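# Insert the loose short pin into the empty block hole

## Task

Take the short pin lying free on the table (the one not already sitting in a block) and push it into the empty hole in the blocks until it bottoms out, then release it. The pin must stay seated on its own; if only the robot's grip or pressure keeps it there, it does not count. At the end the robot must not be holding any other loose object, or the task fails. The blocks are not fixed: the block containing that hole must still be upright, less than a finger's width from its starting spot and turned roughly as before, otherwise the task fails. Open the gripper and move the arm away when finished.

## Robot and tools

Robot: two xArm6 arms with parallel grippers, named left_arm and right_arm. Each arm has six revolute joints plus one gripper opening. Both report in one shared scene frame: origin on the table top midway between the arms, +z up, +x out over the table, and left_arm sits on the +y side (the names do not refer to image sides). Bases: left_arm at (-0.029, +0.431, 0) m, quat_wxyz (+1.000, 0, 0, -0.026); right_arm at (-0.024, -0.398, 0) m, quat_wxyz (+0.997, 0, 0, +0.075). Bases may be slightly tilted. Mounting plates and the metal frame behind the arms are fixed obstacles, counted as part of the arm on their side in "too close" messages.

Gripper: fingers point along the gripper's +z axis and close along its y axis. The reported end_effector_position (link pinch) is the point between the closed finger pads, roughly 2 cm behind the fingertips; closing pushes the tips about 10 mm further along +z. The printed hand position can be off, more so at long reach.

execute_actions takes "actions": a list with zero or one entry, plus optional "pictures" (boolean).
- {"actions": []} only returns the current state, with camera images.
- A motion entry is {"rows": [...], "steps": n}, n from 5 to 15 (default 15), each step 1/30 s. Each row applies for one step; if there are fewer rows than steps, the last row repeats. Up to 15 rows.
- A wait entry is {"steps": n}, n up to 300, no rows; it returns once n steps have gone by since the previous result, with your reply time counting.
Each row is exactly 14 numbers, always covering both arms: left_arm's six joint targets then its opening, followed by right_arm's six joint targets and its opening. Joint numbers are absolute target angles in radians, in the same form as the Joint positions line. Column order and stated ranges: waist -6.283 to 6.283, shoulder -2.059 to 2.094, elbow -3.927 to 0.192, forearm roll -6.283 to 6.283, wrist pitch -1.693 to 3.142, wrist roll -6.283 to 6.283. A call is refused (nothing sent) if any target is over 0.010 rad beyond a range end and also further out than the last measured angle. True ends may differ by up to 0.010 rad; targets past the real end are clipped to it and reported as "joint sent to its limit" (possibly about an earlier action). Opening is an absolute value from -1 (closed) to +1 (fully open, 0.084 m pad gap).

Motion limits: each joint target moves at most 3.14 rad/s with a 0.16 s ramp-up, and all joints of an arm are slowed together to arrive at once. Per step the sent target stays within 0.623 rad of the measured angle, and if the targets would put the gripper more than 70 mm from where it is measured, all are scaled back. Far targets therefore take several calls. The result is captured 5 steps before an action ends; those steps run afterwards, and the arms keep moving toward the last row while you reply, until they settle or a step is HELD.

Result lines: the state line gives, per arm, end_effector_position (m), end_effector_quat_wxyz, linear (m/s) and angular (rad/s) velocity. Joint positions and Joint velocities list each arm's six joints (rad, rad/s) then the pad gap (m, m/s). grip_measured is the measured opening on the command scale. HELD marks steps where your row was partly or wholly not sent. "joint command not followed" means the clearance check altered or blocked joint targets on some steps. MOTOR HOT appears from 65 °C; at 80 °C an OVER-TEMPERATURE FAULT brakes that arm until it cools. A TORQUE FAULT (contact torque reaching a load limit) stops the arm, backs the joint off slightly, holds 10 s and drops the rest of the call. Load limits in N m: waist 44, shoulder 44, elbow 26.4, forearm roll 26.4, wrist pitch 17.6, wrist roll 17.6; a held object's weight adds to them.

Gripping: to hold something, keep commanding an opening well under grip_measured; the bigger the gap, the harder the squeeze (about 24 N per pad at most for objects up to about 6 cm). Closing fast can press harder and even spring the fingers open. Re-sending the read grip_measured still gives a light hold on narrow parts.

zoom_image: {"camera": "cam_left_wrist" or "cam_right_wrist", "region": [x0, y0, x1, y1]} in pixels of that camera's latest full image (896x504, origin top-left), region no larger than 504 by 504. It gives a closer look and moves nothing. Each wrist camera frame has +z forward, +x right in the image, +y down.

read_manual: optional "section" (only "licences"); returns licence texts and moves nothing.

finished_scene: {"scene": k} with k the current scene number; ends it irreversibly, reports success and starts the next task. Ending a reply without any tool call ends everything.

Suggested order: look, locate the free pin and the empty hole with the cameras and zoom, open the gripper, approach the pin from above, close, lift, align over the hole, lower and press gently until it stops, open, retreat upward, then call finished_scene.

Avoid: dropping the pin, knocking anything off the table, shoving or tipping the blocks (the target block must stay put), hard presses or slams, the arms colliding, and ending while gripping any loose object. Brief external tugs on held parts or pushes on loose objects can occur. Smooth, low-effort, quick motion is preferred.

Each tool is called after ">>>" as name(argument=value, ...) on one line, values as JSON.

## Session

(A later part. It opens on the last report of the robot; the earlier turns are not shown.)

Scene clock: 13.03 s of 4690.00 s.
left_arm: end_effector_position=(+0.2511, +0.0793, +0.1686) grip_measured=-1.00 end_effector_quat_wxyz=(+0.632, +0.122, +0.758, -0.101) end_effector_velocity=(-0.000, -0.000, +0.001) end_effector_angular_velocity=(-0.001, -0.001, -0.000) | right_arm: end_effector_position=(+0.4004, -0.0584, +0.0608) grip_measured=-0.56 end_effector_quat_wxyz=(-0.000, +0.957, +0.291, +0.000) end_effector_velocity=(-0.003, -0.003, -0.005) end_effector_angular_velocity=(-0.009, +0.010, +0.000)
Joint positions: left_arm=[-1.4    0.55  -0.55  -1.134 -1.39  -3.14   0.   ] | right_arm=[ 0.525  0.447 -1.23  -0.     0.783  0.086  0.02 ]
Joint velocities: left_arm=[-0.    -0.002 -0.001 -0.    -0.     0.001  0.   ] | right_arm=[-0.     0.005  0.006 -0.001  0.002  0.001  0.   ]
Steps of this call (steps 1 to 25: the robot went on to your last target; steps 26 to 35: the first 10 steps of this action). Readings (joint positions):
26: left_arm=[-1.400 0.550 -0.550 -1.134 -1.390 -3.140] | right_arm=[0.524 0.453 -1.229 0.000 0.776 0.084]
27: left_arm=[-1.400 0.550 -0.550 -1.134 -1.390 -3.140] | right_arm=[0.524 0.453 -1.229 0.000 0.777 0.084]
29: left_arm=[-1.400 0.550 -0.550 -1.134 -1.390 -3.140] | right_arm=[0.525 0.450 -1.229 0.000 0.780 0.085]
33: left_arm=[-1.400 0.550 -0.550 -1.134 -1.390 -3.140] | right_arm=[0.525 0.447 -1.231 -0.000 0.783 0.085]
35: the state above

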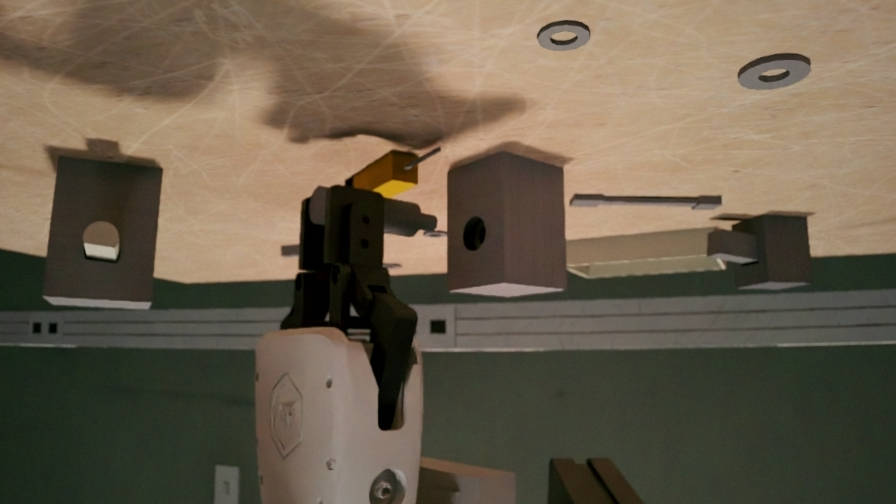

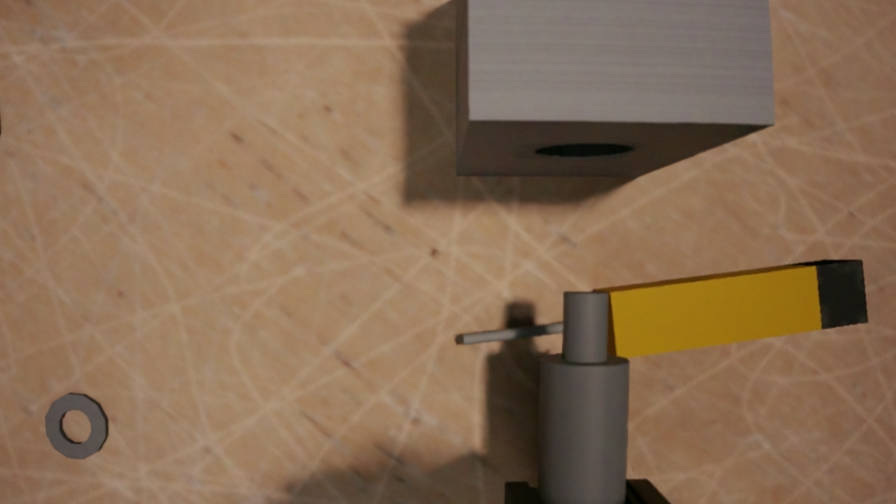

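>>> execute_actions(actions=[{"rows": [[-1.4,0.55,-0.55,-1.134,-1.39,-3.14,-1, 0.5252,0.4514,-1.2367,0,0.7853,0.0853,-1],[-1.4,0.55,-0.55,-1.134,-1.39,-3.14,-1, 0.5249,0.4579,-1.2471,0,0.7892,0.0850,-1],[-1.4,0.55,-0.55,-1.134,-1.39,-3.14,-1, 0.5245,0.4670,-1.2618,0,0.7948,0.0846,-1],[-1.4,0.55,-0.55,-1.134,-1.39,-3.14,-1, 0.5239,0.4787,-1.2807,0,0.8020,0.0840,-1],[-1.4,0.55,-0.55,-1.134,-1.39,-3.14,-1, 0.5233,0.4918,-1.3017,0,0.8099,0.0834,-1],[-1.4,0.55,-0.55,-1.134,-1.39,-3.14,-1, 0.5227,0.5048,-1.3227,0,0.8179,0.0828,-1],[-1.4,0.55,-0.55,-1.134,-1.39,-3.14,-1, 0.5221,0.5178,-1.3437,0,0.8259,0.0822,-1],[-1.4,0.55,-0.55,-1.134,-1.39,-3.14,-1, 0.5215,0.5308,-1.3647,0,0.8339,0.0816,-1],[-1.4,0.55,-0.55,-1.134,-1.39,-3.14,-1, 0.5209,0.5425,-1.3836,0,0.8411,0.0810,-1],[-1.4,0.55,-0.55,-1.134,-1.39,-3.14,-1, 0.5204,0.5529,-1.4004,0,0.8475,0.0805,-1],[-1.4,0.55,-0.55,-1.134,-1.39,-3.14,-1, 0.5200,0.5620,-1.4150,0,0.8530,0.0801,-1],[-1.4,0.55,-0.55,-1.134,-1.39,-3.14,-1, 0.5197,0.5686,-1.4255,0,0.8569,0.0798,-1],[-1.4,0.55,-0.55,-1.134,-1.39,-3.14,-1, 0.5194,0.5738,-1.4339,0,0.8601,0.0795,-1],[-1.4,0.55,-0.55,-1.134,-1.39,-3.14,-1, 0.5193,0.5764,-1.4381,0,0.8617,0.0794,-1],[-1.4,0.55,-0.55,-1.134,-1.39,-3.14,-1, 0.51922,0.57766,-1.44023,0,0.86257,0.07932,-1]]}])

>>> execute_actions(actions=[{"steps": 16}], pictures=true)

>>> zoom_image(camera="cam_left_wrist", region=[400, 190, 510, 270])

Scene clock: 14.27 s of 4690.00 s.
left_arm: end_effector_position=(+0.2511, +0.0793, +0.1686) grip_measured=-1.00 end_effector_quat_wxyz=(+0.632, +0.122, +0.758, -0.101) end_effector_velocity=(-0.000, +0.000, -0.000) end_effector_angular_velocity=(-0.001, +0.001, -0.000) | right_arm: end_effector_position=(+0.4221, -0.0437, +0.0611) grip_measured=-0.56 end_effector_quat_wxyz=(-0.000, +0.957, +0.291, +0.000) end_effector_velocity=(+0.101, +0.067, -0.002) end_effector_angular_velocity=(-0.000, -0.001, -0.001)
Joint positions: left_arm=[-1.4    0.55  -0.55  -1.134 -1.39  -3.14   0.   ] | right_arm=[ 0.522  0.525 -1.355 -0.     0.83   0.082  0.02 ]
Joint velocities: left_arm=[-0.001  0.     0.    -0.    -0.    -0.002  0.   ] | right_arm=[-0.018  0.373 -0.595 -0.001  0.222 -0.016  0.   ]
Steps of this call (steps 1 to 5: the last 5 steps of your previous action; steps 6 to 15: the robot went on to your last target; steps 16 to 27: nothing new was sent; steps 28 to 37: the first 10 steps of this action). Readings (joint positions):
28: left_arm=[-1.400 0.550 -0.550 -1.134 -1.390 -3.140] | right_arm=[0.525 0.448 -1.231 0.000 0.783 0.086]
29: left_arm=[-1.400 0.550 -0.550 -1.134 -1.390 -3.140] | right_arm=[0.525 0.449 -1.233 0.000 0.784 0.085]
31: left_arm=[-1.400 0.550 -0.550 -1.134 -1.390 -3.140] | right_arm=[0.525 0.458 -1.248 0.000 0.790 0.085]
35: left_arm=[-1.400 0.550 -0.550 -1.134 -1.390 -3.140] | right_arm=[0.523 0.499 -1.314 -0.000 0.815 0.083]
37: the state above

Scene clock: 14.80 s of 4690.00 s.
left_arm: end_effector_position=(+0.2511, +0.0793, +0.1686) grip_measured=-1.00 end_effector_quat_wxyz=(+0.632, +0.122, +0.758, -0.101) end_effector_velocity=(+0.000, +0.001, -0.000) end_effector_angular_velocity=(+0.000, -0.000, +0.001) | right_arm: end_effector_position=(+0.4359, -0.0346, +0.0605) grip_measured=-0.56 end_effector_quat_wxyz=(+0.000, +0.957, +0.291, -0.000) end_effector_velocity=(+0.002, +0.000, +0.001) end_effector_angular_velocity=(+0.002, -0.004, -0.001)
Joint positions: left_arm=[-1.4    0.55  -0.55  -1.134 -1.39  -3.14   0.   ] | right_arm=[ 0.519  0.578 -1.44   0.     0.863  0.079  0.02 ]
Joint velocities: left_arm=[ 0.001  0.001  0.     0.    -0.001 -0.001  0.   ] | right_arm=[-0.001  0.    -0.003 -0.001 -0.001 -0.     0.   ]
Kept back: nothing.
Steps of this call (steps 1 to 5: the last 5 steps of your previous action; steps 6 to 16: the robot went on to your last target). Readings (joint positions):
1: left_arm=[-1.400 0.550 -0.550 -1.134 -1.390 -3.140] | right_arm=[0.521 0.537 -1.374 -0.000 0.837 0.081]
2: left_arm=[-1.400 0.550 -0.550 -1.134 -1.390 -3.140] | right_arm=[0.521 0.548 -1.392 -0.000 0.844 0.081]
4: left_arm=[-1.400 0.550 -0.550 -1.134 -1.390 -3.140] | right_arm=[0.520 0.565 -1.420 -0.000 0.854 0.080]
8: left_arm=[-1.400 0.550 -0.550 -1.134 -1.390 -3.140] | right_arm=[0.519 0.577 -1.438 0.000 0.862 0.079]
16: the state above

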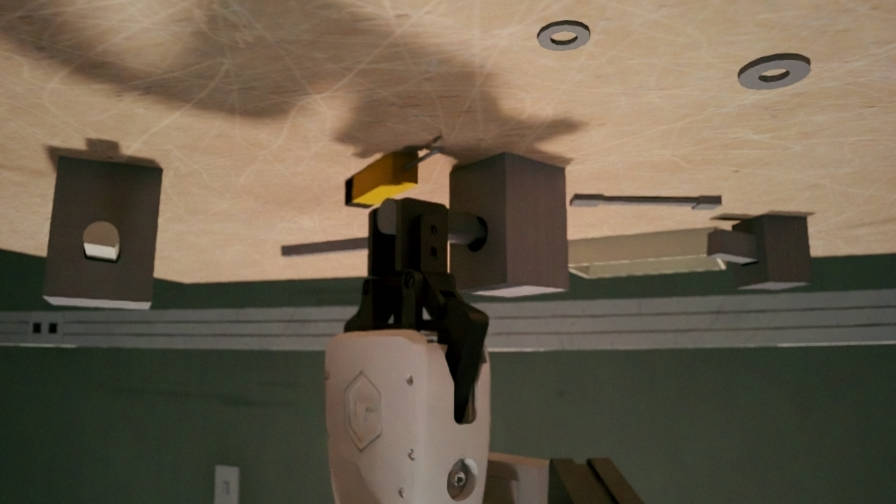

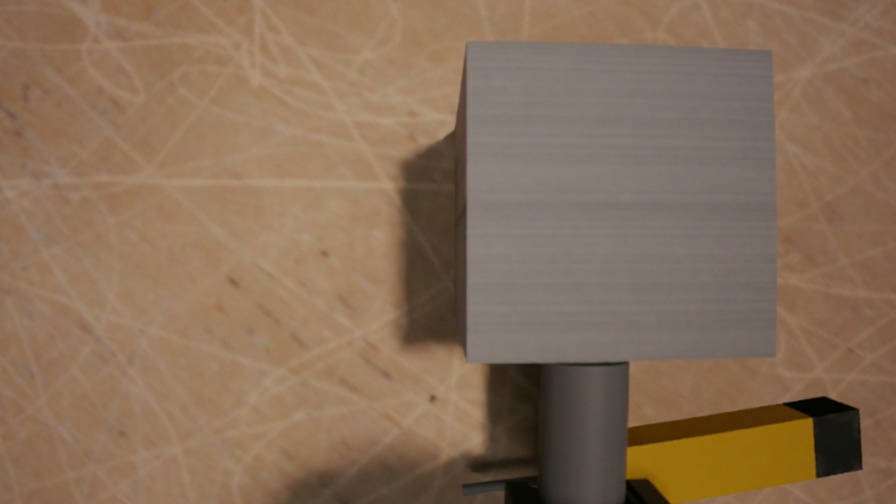

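Region (400, 190, 510, 270) of cam_left_wrist's 896x504 image, scaled by 4.582, with more detail than that image has; it fills the top 367 rows of this view, and the rest is white.

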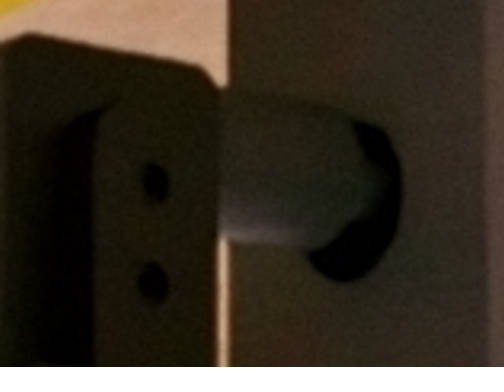

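>>> zoom_image(camera="cam_left_wrist", region=[435, 200, 500, 260])

Region (435, 200, 500, 260) of cam_left_wrist's 896x504 image, scaled by 7.754, with more detail than that image has; it fills the top 465 rows of this view, and the rest is white.

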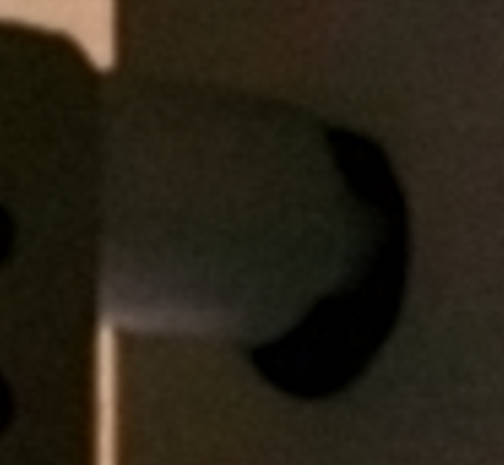

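>>> execute_actions(actions=[{"rows": [[-1.4,0.55,-0.55,-1.134,-1.39,-3.14,-1, 0.5194,0.5745,-1.4351,0,0.8606,0.0795,-1],[-1.4,0.55,-0.55,-1.134,-1.39,-3.14,-1, 0.5195,0.5714,-1.4300,0,0.8586,0.0796,-1],[-1.4,0.55,-0.55,-1.134,-1.39,-3.14,-1, 0.5196,0.5683,-1.4248,0,0.8565,0.0797,-1],[-1.4,0.55,-0.55,-1.134,-1.39,-3.14,-1, 0.5200,0.5665,-1.4253,0,0.8588,0.0801,-1],[-1.4,0.55,-0.55,-1.134,-1.39,-3.14,-1, 0.52048,0.56460,-1.42584,0,0.86124,0.08058,-1]], "steps": 15}])

>>> execute_actions(actions=[{"steps": 5}], pictures=true)

>>> zoom_image(camera="cam_left_wrist", region=[435, 200, 500, 260])

Scene clock: 16.30 s of 4690.00 s.
left_arm: end_effector_position=(+0.2511, +0.0793, +0.1686) grip_measured=-1.00 end_effector_quat_wxyz=(+0.632, +0.122, +0.758, -0.101) end_effector_velocity=(+0.000, +0.000, -0.000) end_effector_angular_velocity=(+0.001, +0.000, +0.000) | right_arm: end_effector_position=(+0.4336, -0.0354, +0.0634) grip_measured=-0.56 end_effector_quat_wxyz=(-0.000, +0.957, +0.291, +0.001) end_effector_velocity=(-0.002, -0.001, -0.002) end_effector_angular_velocity=(-0.004, +0.004, +0.000)
Joint positions: left_arm=[-1.4    0.55  -0.55  -1.134 -1.39  -3.14   0.   ] | right_arm=[ 0.521  0.564 -1.427 -0.     0.861  0.081  0.02 ]
Joint velocities: left_arm=[ 0.     0.001  0.     0.     0.    -0.     0.   ] | right_arm=[ 0.    -0.     0.004 -0.     0.002  0.    -0.   ]
Steps of this call (steps 1 to 15: the robot went on to your last target; steps 16 to 35: nothing new was sent; steps 36 to 45: the first 10 steps of this action). Readings (joint positions):
36: left_arm=[-1.400 0.550 -0.550 -1.134 -1.390 -3.140] | right_arm=[0.519 0.577 -1.440 -0.000 0.862 0.079]
37: left_arm=[-1.400 0.550 -0.550 -1.134 -1.390 -3.140] | right_arm=[0.519 0.576 -1.438 -0.000 0.861 0.079]
39: left_arm=[-1.400 0.550 -0.550 -1.134 -1.390 -3.140] | right_arm=[0.519 0.571 -1.431 -0.000 0.858 0.080]
43: left_arm=[-1.400 0.550 -0.550 -1.134 -1.390 -3.140] | right_arm=[0.520 0.565 -1.426 -0.000 0.861 0.080]
45: the state above

Scene clock: 16.47 s of 4690.00 s.
left_arm: end_effector_position=(+0.2511, +0.0793, +0.1686) grip_measured=-1.00 end_effector_quat_wxyz=(+0.632, +0.122, +0.758, -0.101) end_effector_velocity=(-0.000, -0.000, -0.000) end_effector_angular_velocity=(-0.000, +0.000, -0.001) | right_arm: end_effector_position=(+0.4333, -0.0358, +0.0628) grip_measured=-0.56 end_effector_quat_wxyz=(+0.000, +0.957, +0.291, -0.000) end_effector_velocity=(-0.001, -0.000, -0.001) end_effector_angular_velocity=(-0.001, +0.002, +0.001)
Joint positions: left_arm=[-1.4    0.55  -0.55  -1.134 -1.39  -3.14   0.   ] | right_arm=[ 0.52   0.565 -1.426 -0.     0.861  0.081  0.02 ]
Joint velocities: left_arm=[-0.     0.     0.     0.    -0.    -0.001  0.   ] | right_arm=[ 0.     0.001  0.     0.001  0.001 -0.001 -0.   ]
Kept back: nothing.
Steps of this call (steps 1 to 5: the last 5 steps of your previous action). Readings (joint positions):
1: left_arm=[-1.400 0.550 -0.550 -1.134 -1.390 -3.140] | right_arm=[0.520 0.564 -1.426 -0.000 0.861 0.081]
2: left_arm=[-1.400 0.550 -0.550 -1.134 -1.390 -3.140] | right_arm=[0.520 0.564 -1.426 -0.000 0.861 0.081]
4: left_arm=[-1.400 0.550 -0.550 -1.134 -1.390 -3.140] | right_arm=[0.520 0.565 -1.426 -0.000 0.861 0.081]
5: the state above

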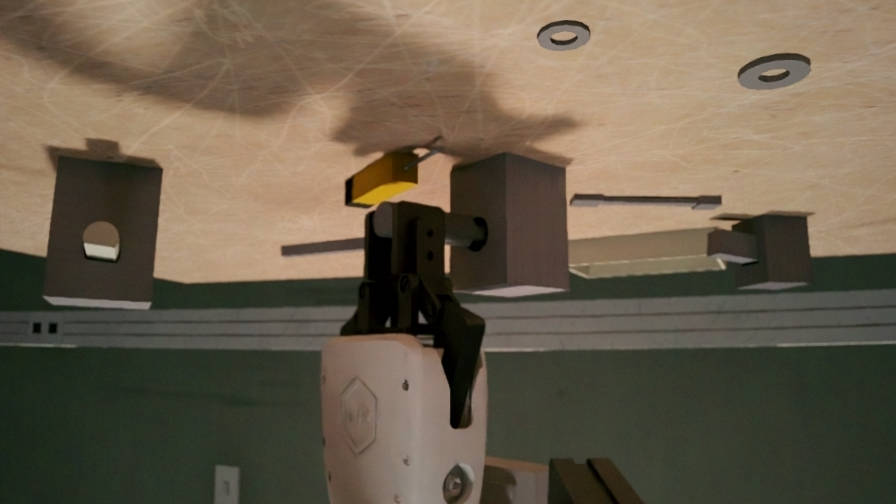

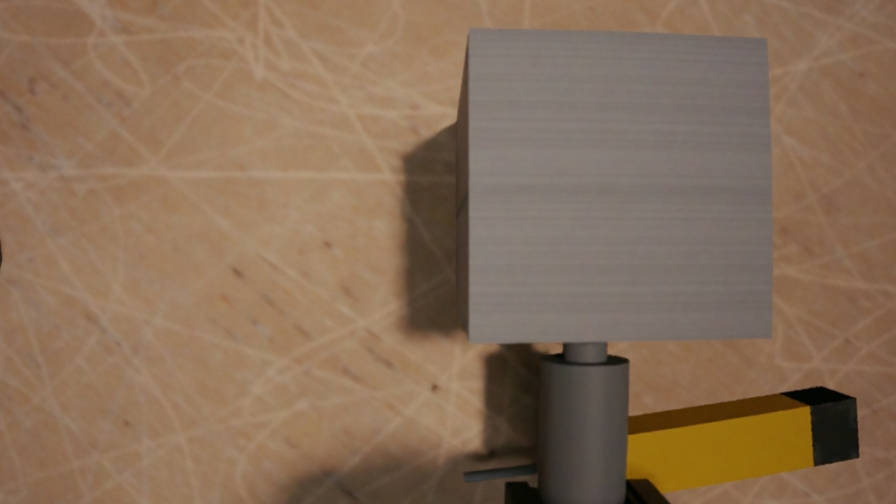

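Region (435, 200, 500, 260) of cam_left_wrist's 896x504 image, scaled by 7.754, with more detail than that image has; it fills the top 465 rows of this view, and the rest is white.

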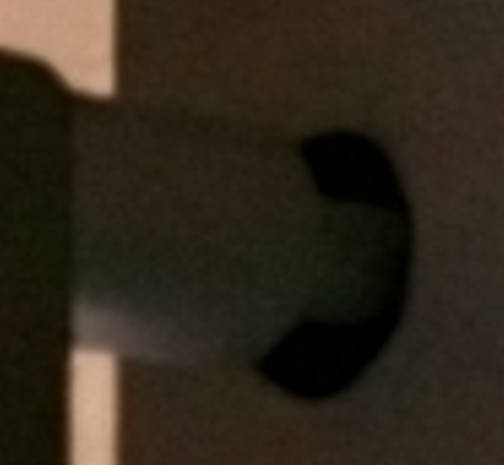

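>>> zoom_image(camera="cam_right_wrist", region=[450, 300, 790, 380])

>>> zoom_image(camera="cam_right_wrist", region=[450, 10, 790, 90])

Region (450, 300, 790, 380) of cam_right_wrist's 896x504 image, scaled by 1.482, with more detail than that image has; it fills the top 119 rows of this view, and the rest is white.

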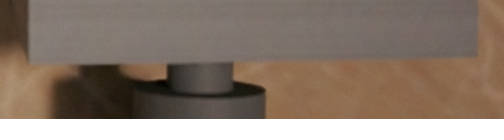

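Region (450, 10, 790, 90) of cam_right_wrist's 896x504 image, scaled by 1.482, with more detail than that image has; it fills the top 119 rows of this view, and the rest is white.

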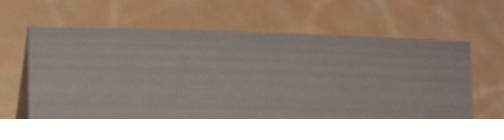

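>>> execute_actions(actions=[{"rows": [[-1.4,0.55,-0.55,-1.134,-1.39,-3.14,-1, 0.52082,0.56393,-1.42602,0,0.86210,0.08092,-1],[-1.4,0.55,-0.55,-1.134,-1.39,-3.14,-1, 0.52075,0.56549,-1.42863,0,0.86315,0.08085,-1],[-1.4,0.55,-0.55,-1.134,-1.39,-3.14,-1, 0.52068,0.56705,-1.43124,0,0.86420,0.08078,-1],[-1.4,0.55,-0.55,-1.134,-1.39,-3.14,-1, 0.52062,0.56861,-1.43385,0,0.86525,0.08072,-1],[-1.4,0.55,-0.55,-1.134,-1.39,-3.14,-1, 0.52055,0.57017,-1.43646,0,0.86630,0.08065,-1],[-1.4,0.55,-0.55,-1.134,-1.39,-3.14,-1, 0.52048,0.57173,-1.43907,0,0.86735,0.08058,-1],[-1.4,0.55,-0.55,-1.134,-1.39,-3.14,-1, 0.52041,0.57329,-1.44168,0,0.86840,0.08051,-1],[-1.4,0.55,-0.55,-1.134,-1.39,-3.14,-1, 0.52035,0.57485,-1.44429,0,0.86945,0.08045,-1],[-1.4,0.55,-0.55,-1.134,-1.39,-3.14,-1, 0.52028,0.57641,-1.44690,0,0.87050,0.08038,-1],[-1.4,0.55,-0.55,-1.134,-1.39,-3.14,-1, 0.52021,0.57797,-1.44951,0,0.87155,0.08031,-1],[-1.4,0.55,-0.55,-1.134,-1.39,-3.14,-1, 0.52014,0.57953,-1.45212,0,0.87260,0.08024,-1],[-1.4,0.55,-0.55,-1.134,-1.39,-3.14,-1, 0.52008,0.58109,-1.45473,0,0.87365,0.08018,-1],[-1.4,0.55,-0.55,-1.134,-1.39,-3.14,-1, 0.52001,0.58265,-1.45734,0,0.87470,0.08011,-1]], "steps": 15}])

>>> execute_actions(actions=[{"steps": 10}], pictures=true)

>>> zoom_image(camera="cam_left_wrist", region=[435, 200, 500, 260])

Scene clock: 17.83 s of 4690.00 s.
left_arm: end_effector_position=(+0.2511, +0.0793, +0.1686) grip_measured=-1.00 end_effector_quat_wxyz=(+0.632, +0.122, +0.758, -0.101) end_effector_velocity=(-0.000, -0.000, +0.000) end_effector_angular_velocity=(-0.001, -0.000, -0.000) | right_arm: end_effector_position=(+0.4361, -0.0336, +0.0634) grip_measured=-0.56 end_effector_quat_wxyz=(+0.000, +0.957, +0.291, +0.000) end_effector_velocity=(+0.012, +0.008, +0.000) end_effector_angular_velocity=(-0.001, +0.001, +0.001)
Joint positions: left_arm=[-1.4    0.55  -0.55  -1.134 -1.39  -3.14   0.   ] | right_arm=[ 0.52   0.575 -1.444 -0.     0.869  0.08   0.02 ]
Joint velocities: left_arm=[-0.    -0.001  0.    -0.    -0.    -0.     0.   ] | right_arm=[-0.002  0.046 -0.077 -0.     0.032 -0.003 -0.   ]
Steps of this call (steps 1 to 15: the robot went on to your last target; steps 16 to 31: nothing new was sent; steps 32 to 41: the first 10 steps of this action). Readings (joint positions):
32: left_arm=[-1.400 0.550 -0.550 -1.134 -1.390 -3.140] | right_arm=[0.520 0.565 -1.426 -0.000 0.861 0.081]
33: left_arm=[-1.400 0.550 -0.550 -1.134 -1.390 -3.140] | right_arm=[0.521 0.564 -1.426 -0.000 0.862 0.081]
35: left_arm=[-1.400 0.550 -0.550 -1.134 -1.390 -3.140] | right_arm=[0.521 0.566 -1.429 0.000 0.863 0.081]
39: left_arm=[-1.400 0.550 -0.550 -1.134 -1.390 -3.140] | right_arm=[0.520 0.572 -1.439 -0.000 0.867 0.081]
41: the state above

Scene clock: 18.17 s of 4690.00 s.
left_arm: end_effector_position=(+0.2511, +0.0793, +0.1686) grip_measured=-1.00 end_effector_quat_wxyz=(+0.632, +0.122, +0.758, -0.101) end_effector_velocity=(+0.000, +0.000, -0.000) end_effector_angular_velocity=(+0.000, +0.000, +0.000) | right_arm: end_effector_position=(+0.4381, -0.0322, +0.0635) grip_measured=-0.56 end_effector_quat_wxyz=(+0.000, +0.957, +0.291, -0.000) end_effector_velocity=(+0.000, +0.000, +0.001) end_effector_angular_velocity=(+0.000, -0.001, +0.001)
Joint positions: left_arm=[-1.4    0.55  -0.55  -1.134 -1.39  -3.14   0.   ] | right_arm=[ 0.52   0.583 -1.457  0.     0.875  0.08   0.02 ]
Joint velocities: left_arm=[ 0.    -0.     0.001 -0.     0.    -0.     0.   ] | right_arm=[-0.    -0.001 -0.001 -0.     0.001 -0.001 -0.   ]
Kept back: nothing.
Steps of this call (steps 1 to 5: the last 5 steps of your previous action; steps 6 to 10: the robot went on to your last target). Readings (joint positions):
1: left_arm=[-1.400 0.550 -0.550 -1.134 -1.390 -3.140] | right_arm=[0.520 0.576 -1.447 -0.000 0.870 0.080]
2: left_arm=[-1.400 0.550 -0.550 -1.134 -1.390 -3.140] | right_arm=[0.520 0.578 -1.449 -0.000 0.871 0.080]
4: left_arm=[-1.400 0.550 -0.550 -1.134 -1.390 -3.140] | right_arm=[0.520 0.581 -1.454 -0.000 0.873 0.080]
8: left_arm=[-1.400 0.550 -0.550 -1.134 -1.390 -3.140] | right_arm=[0.520 0.583 -1.457 -0.000 0.875 0.080]
10: the state above

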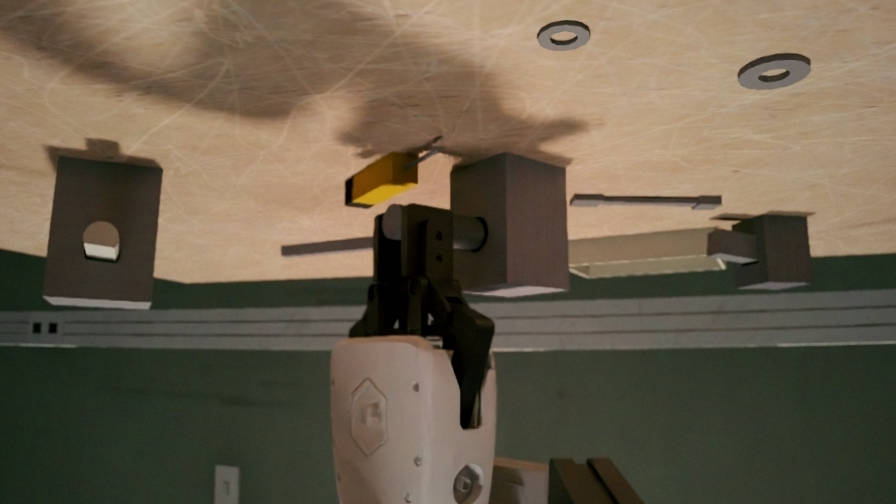

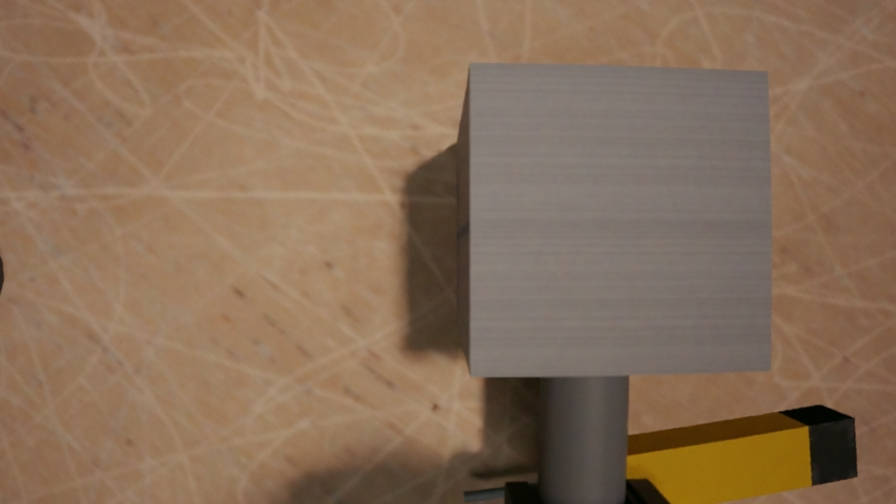

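Region (435, 200, 500, 260) of cam_left_wrist's 896x504 image, scaled by 7.754, with more detail than that image has; it fills the top 465 rows of this view, and the rest is white.

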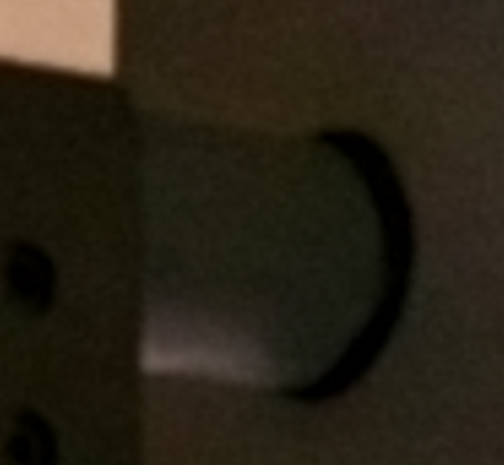

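>>> execute_actions(actions=[{"rows": [[-1.4,0.55,-0.55,-1.134,-1.39,-3.14,-1, 0.51994,0.58423,-1.46000,0,0.87578,0.08004,-1],[-1.4,0.55,-0.55,-1.134,-1.39,-3.14,-1, 0.51988,0.58581,-1.46266,0,0.87686,0.07998,-1],[-1.4,0.55,-0.55,-1.134,-1.39,-3.14,-1, 0.51981,0.58739,-1.46531,0,0.87794,0.07991,-1],[-1.4,0.55,-0.55,-1.134,-1.39,-3.14,-1, 0.51974,0.58897,-1.46797,0,0.87902,0.07984,-1],[-1.4,0.55,-0.55,-1.134,-1.39,-3.14,-1, 0.51968,0.59055,-1.47063,0,0.88010,0.07978,-1],[-1.4,0.55,-0.55,-1.134,-1.39,-3.14,-1, 0.51961,0.59212,-1.47329,0,0.88117,0.07971,-1],[-1.4,0.55,-0.55,-1.134,-1.39,-3.14,-1, 0.51954,0.59370,-1.47595,0,0.88225,0.07964,-1],[-1.4,0.55,-0.55,-1.134,-1.39,-3.14,-1, 0.51947,0.59528,-1.47860,0,0.88333,0.07957,-1],[-1.4,0.55,-0.55,-1.134,-1.39,-3.14,-1, 0.51941,0.59686,-1.48126,0,0.88441,0.07951,-1],[-1.4,0.55,-0.55,-1.134,-1.39,-3.14,-1, 0.51934,0.59844,-1.48392,0,0.88549,0.07944,-1],[-1.4,0.55,-0.55,-1.134,-1.39,-3.14,-1, 0.51927,0.60002,-1.48658,0,0.88657,0.07937,-1],[-1.4,0.55,-0.55,-1.134,-1.39,-3.14,-1, 0.51921,0.60160,-1.48924,0,0.88765,0.07931,-1],[-1.4,0.55,-0.55,-1.134,-1.39,-3.14,-1, 0.51914,0.60318,-1.49189,0,0.88873,0.07924,-1],[-1.4,0.55,-0.55,-1.134,-1.39,-3.14,-1, 0.51907,0.60476,-1.49455,0,0.88981,0.07917,-1]], "steps": 15}])

>>> execute_actions(actions=[{"steps": 10}], pictures=true)

>>> zoom_image(camera="cam_left_wrist", region=[435, 200, 500, 260])

Scene clock: 18.93 s of 4690.00 s.
left_arm: end_effector_position=(+0.2511, +0.0793, +0.1686) grip_measured=-1.00 end_effector_quat_wxyz=(+0.632, +0.122, +0.758, -0.101) end_effector_velocity=(-0.000, -0.001, +0.000) end_effector_angular_velocity=(-0.002, +0.000, -0.001) | right_arm: end_effector_position=(+0.4415, -0.0300, +0.0636) grip_measured=-0.56 end_effector_quat_wxyz=(+0.000, +0.957, +0.291, +0.000) end_effector_velocity=(+0.012, +0.008, +0.001) end_effector_angular_velocity=(-0.000, -0.001, -0.001)
Joint positions: left_arm=[-1.4    0.55  -0.55  -1.134 -1.39  -3.14   0.   ] | right_arm=[ 0.519  0.595 -1.478 -0.     0.883  0.08   0.02 ]
Joint velocities: left_arm=[-0.001 -0.001 -0.001  0.     0.    -0.     0.   ] | right_arm=[-0.002  0.047 -0.079 -0.001  0.032 -0.001 -0.   ]
Steps of this call (steps 1 to 13: the robot went on to your last target; steps 14 to 23: the first 10 steps of this action). Readings (joint positions):
14: left_arm=[-1.400 0.550 -0.550 -1.134 -1.390 -3.140] | right_arm=[0.520 0.583 -1.457 0.000 0.875 0.080]
15: left_arm=[-1.400 0.550 -0.550 -1.134 -1.390 -3.140] | right_arm=[0.520 0.583 -1.459 0.000 0.875 0.080]
17: left_arm=[-1.400 0.550 -0.550 -1.134 -1.390 -3.140] | right_arm=[0.520 0.586 -1.463 0.000 0.877 0.080]
21: left_arm=[-1.400 0.550 -0.550 -1.134 -1.390 -3.140] | right_arm=[0.520 0.592 -1.473 -0.000 0.881 0.080]
23: the state above

Scene clock: 19.27 s of 4690.00 s.
left_arm: end_effector_position=(+0.2511, +0.0793, +0.1686) grip_measured=-1.00 end_effector_quat_wxyz=(+0.632, +0.122, +0.758, -0.101) end_effector_velocity=(-0.000, +0.000, -0.000) end_effector_angular_velocity=(+0.000, +0.000, +0.000) | right_arm: end_effector_position=(+0.4439, -0.0284, +0.0637) grip_measured=-0.56 end_effector_quat_wxyz=(+0.000, +0.957, +0.291, -0.000) end_effector_velocity=(-0.000, +0.000, +0.000) end_effector_angular_velocity=(+0.000, +0.001, -0.001)
Joint positions: left_arm=[-1.4    0.55  -0.55  -1.134 -1.39  -3.14   0.   ] | right_arm=[ 0.519  0.605 -1.494  0.     0.89   0.079  0.02 ]
Joint velocities: left_arm=[ 0.     0.001  0.001  0.    -0.    -0.001  0.   ] | right_arm=[ 0.     0.001 -0.001  0.001  0.001  0.001 -0.   ]
Kept back: nothing.
Steps of this call (steps 1 to 5: the last 5 steps of your previous action; steps 6 to 10: the robot went on to your last target). Readings (joint positions):
1: left_arm=[-1.400 0.550 -0.550 -1.134 -1.390 -3.140] | right_arm=[0.519 0.597 -1.481 -0.000 0.884 0.080]
2: left_arm=[-1.400 0.550 -0.550 -1.134 -1.390 -3.140] | right_arm=[0.519 0.598 -1.484 -0.000 0.885 0.079]
4: left_arm=[-1.400 0.550 -0.550 -1.134 -1.390 -3.140] | right_arm=[0.519 0.601 -1.489 -0.000 0.888 0.079]
8: left_arm=[-1.400 0.550 -0.550 -1.134 -1.390 -3.140] | right_arm=[0.519 0.605 -1.494 -0.000 0.890 0.079]
10: the state above

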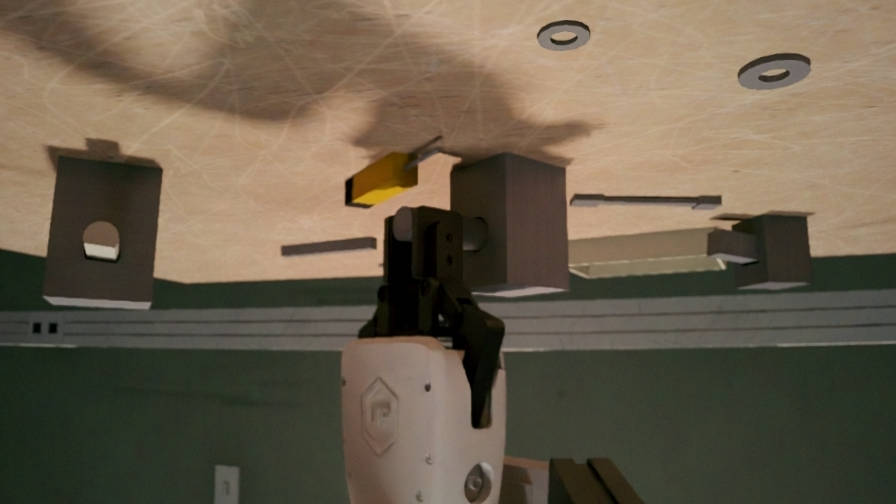

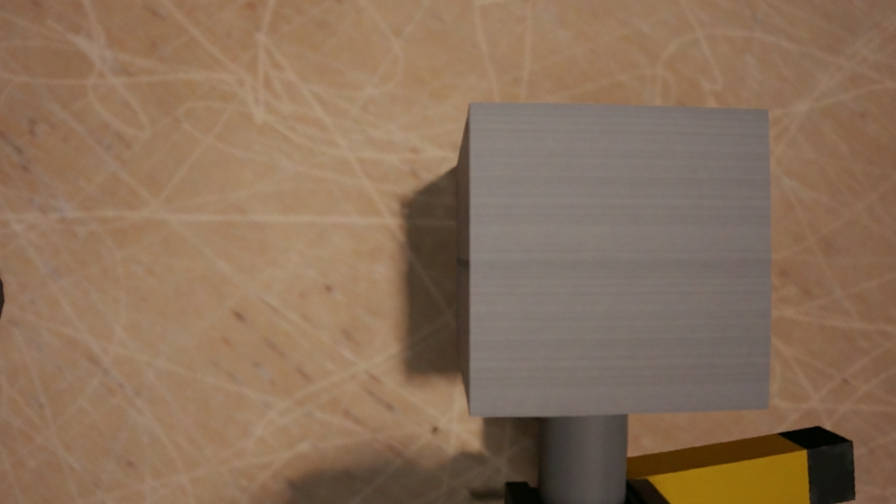

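Region (435, 200, 500, 260) of cam_left_wrist's 896x504 image, scaled by 7.754, with more detail than that image has; it fills the top 465 rows of this view, and the rest is white.

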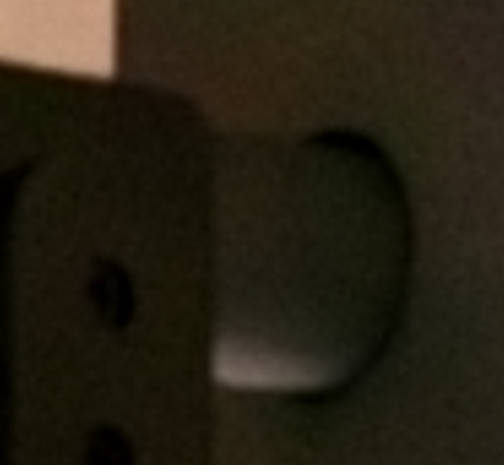

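>>> execute_actions(actions=[{"rows": [[-1.4,0.55,-0.55,-1.134,-1.39,-3.14,-1, 0.51900,0.60639,-1.49726,0,0.89088,0.07910,-1],[-1.4,0.55,-0.55,-1.134,-1.39,-3.14,-1, 0.51894,0.60802,-1.49996,0,0.89195,0.07904,-1],[-1.4,0.55,-0.55,-1.134,-1.39,-3.14,-1, 0.51887,0.60965,-1.50267,0,0.89303,0.07897,-1],[-1.4,0.55,-0.55,-1.134,-1.39,-3.14,-1, 0.51881,0.61128,-1.50538,0,0.89411,0.07891,-1],[-1.4,0.55,-0.55,-1.134,-1.39,-3.14,-1, 0.51874,0.61291,-1.50809,0,0.89519,0.07884,-1],[-1.4,0.55,-0.55,-1.134,-1.39,-3.14,-1, 0.51867,0.61454,-1.51079,0,0.89626,0.07877,-1],[-1.4,0.55,-0.55,-1.134,-1.39,-3.14,-1, 0.51861,0.61617,-1.51350,0,0.89734,0.07871,-1],[-1.4,0.55,-0.55,-1.134,-1.39,-3.14,-1, 0.51854,0.61780,-1.51621,0,0.89842,0.07864,-1],[-1.4,0.55,-0.55,-1.134,-1.39,-3.14,-1, 0.51848,0.61943,-1.51891,0,0.89949,0.07858,-1],[-1.4,0.55,-0.55,-1.134,-1.39,-3.14,-1, 0.51841,0.62106,-1.52162,0,0.90057,0.07851,-1],[-1.4,0.55,-0.55,-1.134,-1.39,-3.14,-1, 0.51834,0.62269,-1.52433,0,0.90165,0.07844,-1],[-1.4,0.55,-0.55,-1.134,-1.39,-3.14,-1, 0.51828,0.62432,-1.52703,0,0.90272,0.07838,-1]], "steps": 15}])

>>> execute_actions(actions=[{"steps": 8}], pictures=true)

>>> zoom_image(camera="cam_left_wrist", region=[435, 150, 575, 260])

Scene clock: 20.03 s of 4690.00 s.
left_arm: end_effector_position=(+0.2511, +0.0793, +0.1686) grip_measured=-1.00 end_effector_quat_wxyz=(+0.632, +0.122, +0.758, -0.101) end_effector_velocity=(-0.000, -0.000, -0.000) end_effector_angular_velocity=(+0.001, +0.000, -0.001) | right_arm: end_effector_position=(+0.4472, -0.0262, +0.0637) grip_measured=-0.56 end_effector_quat_wxyz=(+0.000, +0.957, +0.291, +0.000) end_effector_velocity=(+0.012, +0.008, -0.001) end_effector_angular_velocity=(-0.001, +0.002, -0.001)
Joint positions: left_arm=[-1.4    0.55  -0.55  -1.134 -1.39  -3.14   0.   ] | right_arm=[ 0.519  0.618 -1.516 -0.     0.898  0.079  0.02 ]
Joint velocities: left_arm=[-0.     0.001 -0.001  0.     0.     0.001  0.   ] | right_arm=[-0.003  0.05  -0.08   0.     0.032 -0.002 -0.   ]
Steps of this call (steps 1 to 13: the robot went on to your last target; steps 14 to 23: the first 10 steps of this action). Readings (joint positions):
14: left_arm=[-1.400 0.550 -0.550 -1.134 -1.390 -3.140] | right_arm=[0.519 0.605 -1.495 0.000 0.890 0.079]
15: left_arm=[-1.400 0.550 -0.550 -1.134 -1.390 -3.140] | right_arm=[0.519 0.605 -1.496 0.000 0.890 0.079]
17: left_arm=[-1.400 0.550 -0.550 -1.134 -1.390 -3.140] | right_arm=[0.519 0.608 -1.500 0.000 0.892 0.079]
21: left_arm=[-1.400 0.550 -0.550 -1.134 -1.390 -3.140] | right_arm=[0.519 0.614 -1.511 -0.000 0.896 0.079]
23: the state above

Scene clock: 20.30 s of 4690.00 s.
left_arm: end_effector_position=(+0.2511, +0.0793, +0.1686) grip_measured=-1.00 end_effector_quat_wxyz=(+0.632, +0.122, +0.758, -0.101) end_effector_velocity=(-0.001, -0.000, +0.000) end_effector_angular_velocity=(-0.001, +0.000, -0.002) | right_arm: end_effector_position=(+0.4487, -0.0252, +0.0636) grip_measured=-0.56 end_effector_quat_wxyz=(+0.000, +0.957, +0.291, -0.000) end_effector_velocity=(-0.000, +0.000, -0.001) end_effector_angular_velocity=(-0.000, +0.001, +0.001)
Joint positions: left_arm=[-1.4    0.55  -0.55  -1.134 -1.39  -3.14   0.   ] | right_arm=[ 0.518  0.624 -1.527  0.     0.903  0.078  0.02 ]
Joint velocities: left_arm=[-0.002 -0.     0.    -0.    -0.    -0.001  0.   ] | right_arm=[ 0.001  0.002 -0.001  0.001  0.    -0.    -0.   ]
Kept back: nothing.
Steps of this call (steps 1 to 5: the last 5 steps of your previous action; steps 6 to 8: the robot went on to your last target). Readings (joint positions):
1: left_arm=[-1.400 0.550 -0.550 -1.134 -1.390 -3.140] | right_arm=[0.518 0.619 -1.519 -0.000 0.899 0.079]
2: left_arm=[-1.400 0.550 -0.550 -1.134 -1.390 -3.140] | right_arm=[0.518 0.621 -1.521 -0.000 0.900 0.079]
4: left_arm=[-1.400 0.550 -0.550 -1.134 -1.390 -3.140] | right_arm=[0.518 0.623 -1.525 0.000 0.902 0.078]
8: the state above

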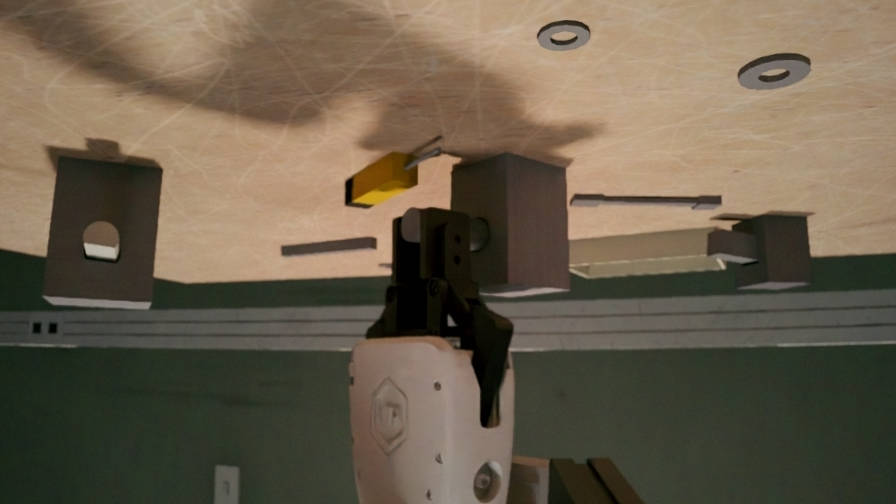

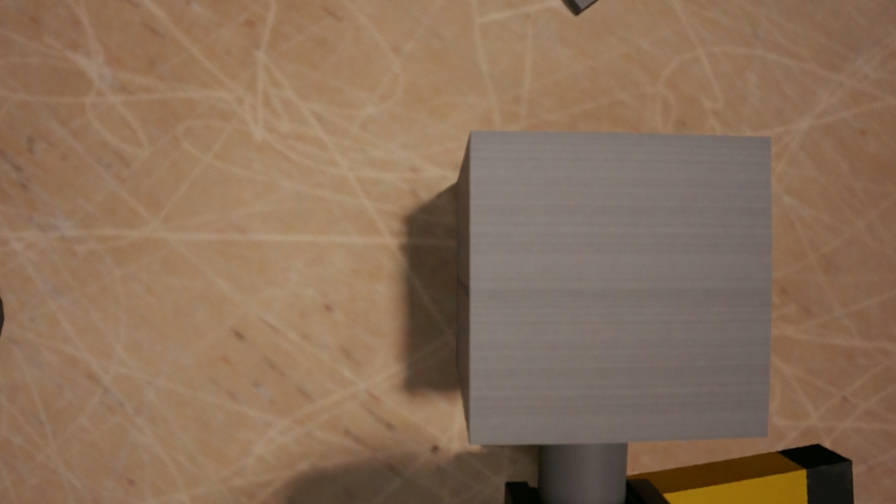

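Region (435, 150, 575, 260) of cam_left_wrist's 896x504 image, scaled by 3.600, with more detail than that image has; it fills the top 396 rows of this view, and the rest is white.

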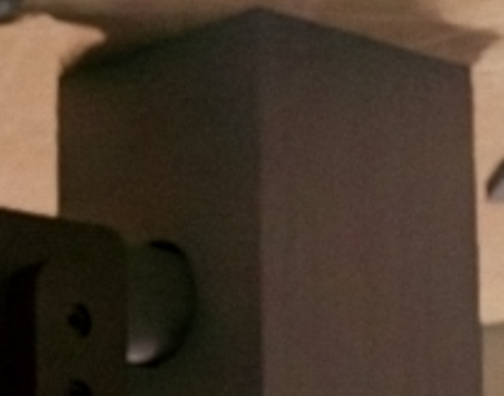

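>>> execute_actions(actions=[{"rows": [[-1.4,0.55,-0.55,-1.134,-1.39,-3.14,-1, 0.51828,0.62432,-1.52703,0,0.90272,0.07838,-0.5],[-1.4,0.55,-0.55,-1.134,-1.39,-3.14,-1, 0.51828,0.62432,-1.52703,0,0.90272,0.07838,-0.4],[-1.4,0.55,-0.55,-1.134,-1.39,-3.14,-1, 0.51828,0.62432,-1.52703,0,0.90272,0.07838,-0.25],[-1.4,0.55,-0.55,-1.134,-1.39,-3.14,-1, 0.51828,0.62432,-1.52703,0,0.90272,0.07838,-0.1],[-1.4,0.55,-0.55,-1.134,-1.39,-3.14,-1, 0.51828,0.62432,-1.52703,0,0.90272,0.07838,0.1]], "steps": 12}])

>>> execute_actions(actions=[{"rows": [[-1.4,0.55,-0.55,-1.134,-1.39,-3.14,-1, 0.51828,0.621,-1.528,0,0.907,0.07838,0.1],[-1.4,0.55,-0.55,-1.134,-1.39,-3.14,-1, 0.51828,0.615,-1.530,0,0.915,0.07838,0.1],[-1.4,0.55,-0.55,-1.134,-1.39,-3.14,-1, 0.51828,0.607,-1.532,0,0.925,0.07838,0.1],[-1.4,0.55,-0.55,-1.134,-1.39,-3.14,-1, 0.51828,0.598,-1.534,0,0.936,0.07838,0.1],[-1.4,0.55,-0.55,-1.134,-1.39,-3.14,-1, 0.51828,0.588,-1.535,0,0.947,0.07838,0.1],[-1.4,0.55,-0.55,-1.134,-1.39,-3.14,-1, 0.51828,0.577,-1.535,0,0.958,0.07838,0.1],[-1.4,0.55,-0.55,-1.134,-1.39,-3.14,-1, 0.51828,0.565,-1.534,0,0.969,0.07838,0.1],[-1.4,0.55,-0.55,-1.134,-1.39,-3.14,-1, 0.51828,0.552,-1.531,0,0.979,0.07838,0.1],[-1.4,0.55,-0.55,-1.134,-1.39,-3.14,-1, 0.51828,0.538,-1.527,0,0.989,0.07838,0.1],[-1.4,0.55,-0.55,-1.134,-1.39,-3.14,-1, 0.51828,0.524,-1.522,0,0.998,0.07838,0.1],[-1.4,0.55,-0.55,-1.134,-1.39,-3.14,-1, 0.51828,0.510,-1.516,0,1.006,0.07838,0.1],[-1.4,0.55,-0.55,-1.134,-1.39,-3.14,-1, 0.51828,0.497,-1.510,0,1.013,0.07838,0.1],[-1.4,0.55,-0.55,-1.134,-1.39,-3.14,-1, 0.51828,0.486,-1.505,0,1.019,0.07838,0.1],[-1.4,0.55,-0.55,-1.134,-1.39,-3.14,-1, 0.51828,0.478,-1.501,0,1.023,0.07838,0.1],[-1.4,0.55,-0.55,-1.134,-1.39,-3.14,-1, 0.51828,0.474,-1.499,0,1.025,0.07838,0.1]]}])

>>> execute_actions(actions=[{"steps": 10}], pictures=true)

Scene clock: 20.97 s of 4690.00 s.
left_arm: end_effector_position=(+0.2511, +0.0793, +0.1686) grip_measured=-1.00 end_effector_quat_wxyz=(+0.632, +0.122, +0.758, -0.101) end_effector_velocity=(-0.000, +0.000, -0.000) end_effector_angular_velocity=(-0.001, +0.000, +0.000) | right_arm: end_effector_position=(+0.4495, -0.0247, +0.0646) grip_measured=+0.08 end_effector_quat_wxyz=(-0.000, +0.957, +0.291, +0.001) end_effector_velocity=(-0.004, -0.003, -0.006) end_effector_angular_velocity=(-0.009, +0.012, +0.000)
Joint positions: left_arm=[-1.4    0.55  -0.55  -1.134 -1.39  -3.14   0.   ] | right_arm=[ 0.518  0.624 -1.528 -0.     0.902  0.078  0.048]
Joint velocities: left_arm=[ 0.     0.001  0.     0.    -0.    -0.002  0.   ] | right_arm=[ 0.     0.005  0.006  0.     0.004 -0.001  0.014]
Steps of this call (steps 1 to 13: the robot went on to your last target; steps 14 to 20: the first 7 steps of this action). Readings (joint positions):
14: left_arm=[-1.400 0.550 -0.550 -1.134 -1.390 -3.140] | right_arm=[0.518 0.624 -1.527 0.000 0.903 0.078]
15: left_arm=[-1.400 0.550 -0.550 -1.134 -1.390 -3.140] | right_arm=[0.518 0.624 -1.527 0.000 0.903 0.078]
17: left_arm=[-1.400 0.550 -0.550 -1.134 -1.390 -3.140] | right_arm=[0.518 0.624 -1.528 -0.000 0.902 0.078]
20: the state above

Scene clock: 21.47 s of 4690.00 s.
left_arm: end_effector_position=(+0.2511, +0.0793, +0.1686) grip_measured=-1.00 end_effector_quat_wxyz=(+0.632, +0.122, +0.758, -0.101) end_effector_velocity=(-0.000, +0.000, -0.001) end_effector_angular_velocity=(+0.002, +0.000, -0.001) | right_arm: end_effector_position=(+0.4462, -0.0272, +0.1024) grip_measured=+0.09 end_effector_quat_wxyz=(-0.000, +0.957, +0.291, +0.001) end_effector_velocity=(-0.033, -0.026, +0.176) end_effector_angular_velocity=(+0.007, -0.007, -0.002)
Joint positions: left_arm=[-1.4    0.55  -0.55  -1.134 -1.39  -3.14   0.   ] | right_arm=[ 0.518  0.554 -1.532 -0.     0.975  0.078  0.048]
Joint velocities: left_arm=[-0.001  0.001  0.001  0.    -0.     0.     0.   ] | right_arm=[-0.001 -0.39   0.086  0.001  0.294  0.001  0.   ]
Steps of this call (steps 1 to 5: the last 5 steps of your previous action; steps 6 to 15: the first 10 steps of this action). Readings (joint positions):
6: left_arm=[-1.400 0.550 -0.550 -1.134 -1.390 -3.140] | right_arm=[0.518 0.624 -1.527 -0.000 0.903 0.078]
7: left_arm=[-1.400 0.550 -0.550 -1.134 -1.390 -3.140] | right_arm=[0.518 0.623 -1.527 0.000 0.905 0.078]
9: left_arm=[-1.400 0.550 -0.550 -1.134 -1.390 -3.140] | right_arm=[0.518 0.616 -1.528 0.000 0.917 0.078]
13: left_arm=[-1.400 0.550 -0.550 -1.134 -1.390 -3.140] | right_arm=[0.518 0.579 -1.535 -0.000 0.955 0.078]
15: the state above

Scene clock: 21.80 s of 4690.00 s.
left_arm: end_effector_position=(+0.2511, +0.0793, +0.1686) grip_measured=-1.00 end_effector_quat_wxyz=(+0.632, +0.122, +0.758, -0.101) end_effector_velocity=(-0.000, -0.001, +0.000) end_effector_angular_velocity=(-0.001, +0.000, -0.001) | right_arm: end_effector_position=(+0.4363, -0.0350, +0.1326) grip_measured=+0.09 end_effector_quat_wxyz=(-0.000, +0.957, +0.291, +0.000) end_effector_velocity=(-0.012, -0.010, -0.022) end_effector_angular_velocity=(-0.034, +0.044, -0.001)
Joint positions: left_arm=[-1.4    0.55  -0.55  -1.134 -1.39  -3.14   0.   ] | right_arm=[ 0.518  0.474 -1.499  0.     1.025  0.078  0.048]
Joint velocities: left_arm=[-0.001  0.    -0.001  0.    -0.    -0.001  0.   ] | right_arm=[-0.001  0.016  0.029  0.001  0.01  -0.001 -0.   ]
Kept back: nothing.
Steps of this call (steps 1 to 5: the last 5 steps of your previous action; steps 6 to 10: the robot went on to your last target). Readings (joint positions):
1: left_arm=[-1.400 0.550 -0.550 -1.134 -1.390 -3.140] | right_arm=[0.518 0.541 -1.528 -0.000 0.985 0.078]
2: left_arm=[-1.400 0.550 -0.550 -1.134 -1.390 -3.140] | right_arm=[0.518 0.527 -1.524 -0.000 0.994 0.078]
4: left_arm=[-1.400 0.550 -0.550 -1.134 -1.390 -3.140] | right_arm=[0.518 0.501 -1.513 -0.000 1.010 0.078]
8: left_arm=[-1.400 0.550 -0.550 -1.134 -1.390 -3.140] | right_arm=[0.518 0.474 -1.501 -0.000 1.023 0.078]
10: the state above

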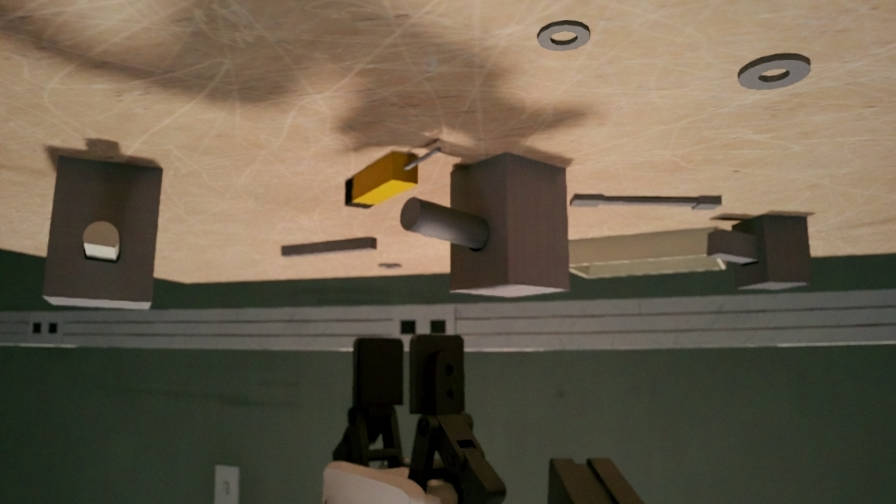

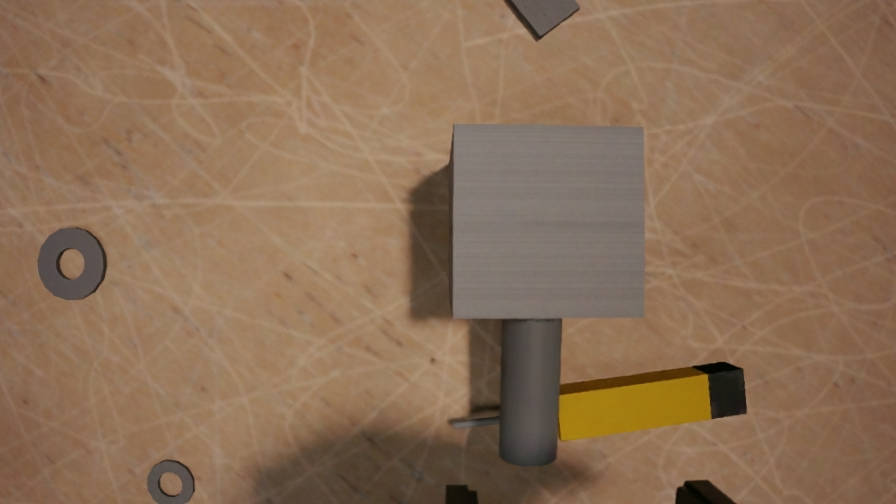

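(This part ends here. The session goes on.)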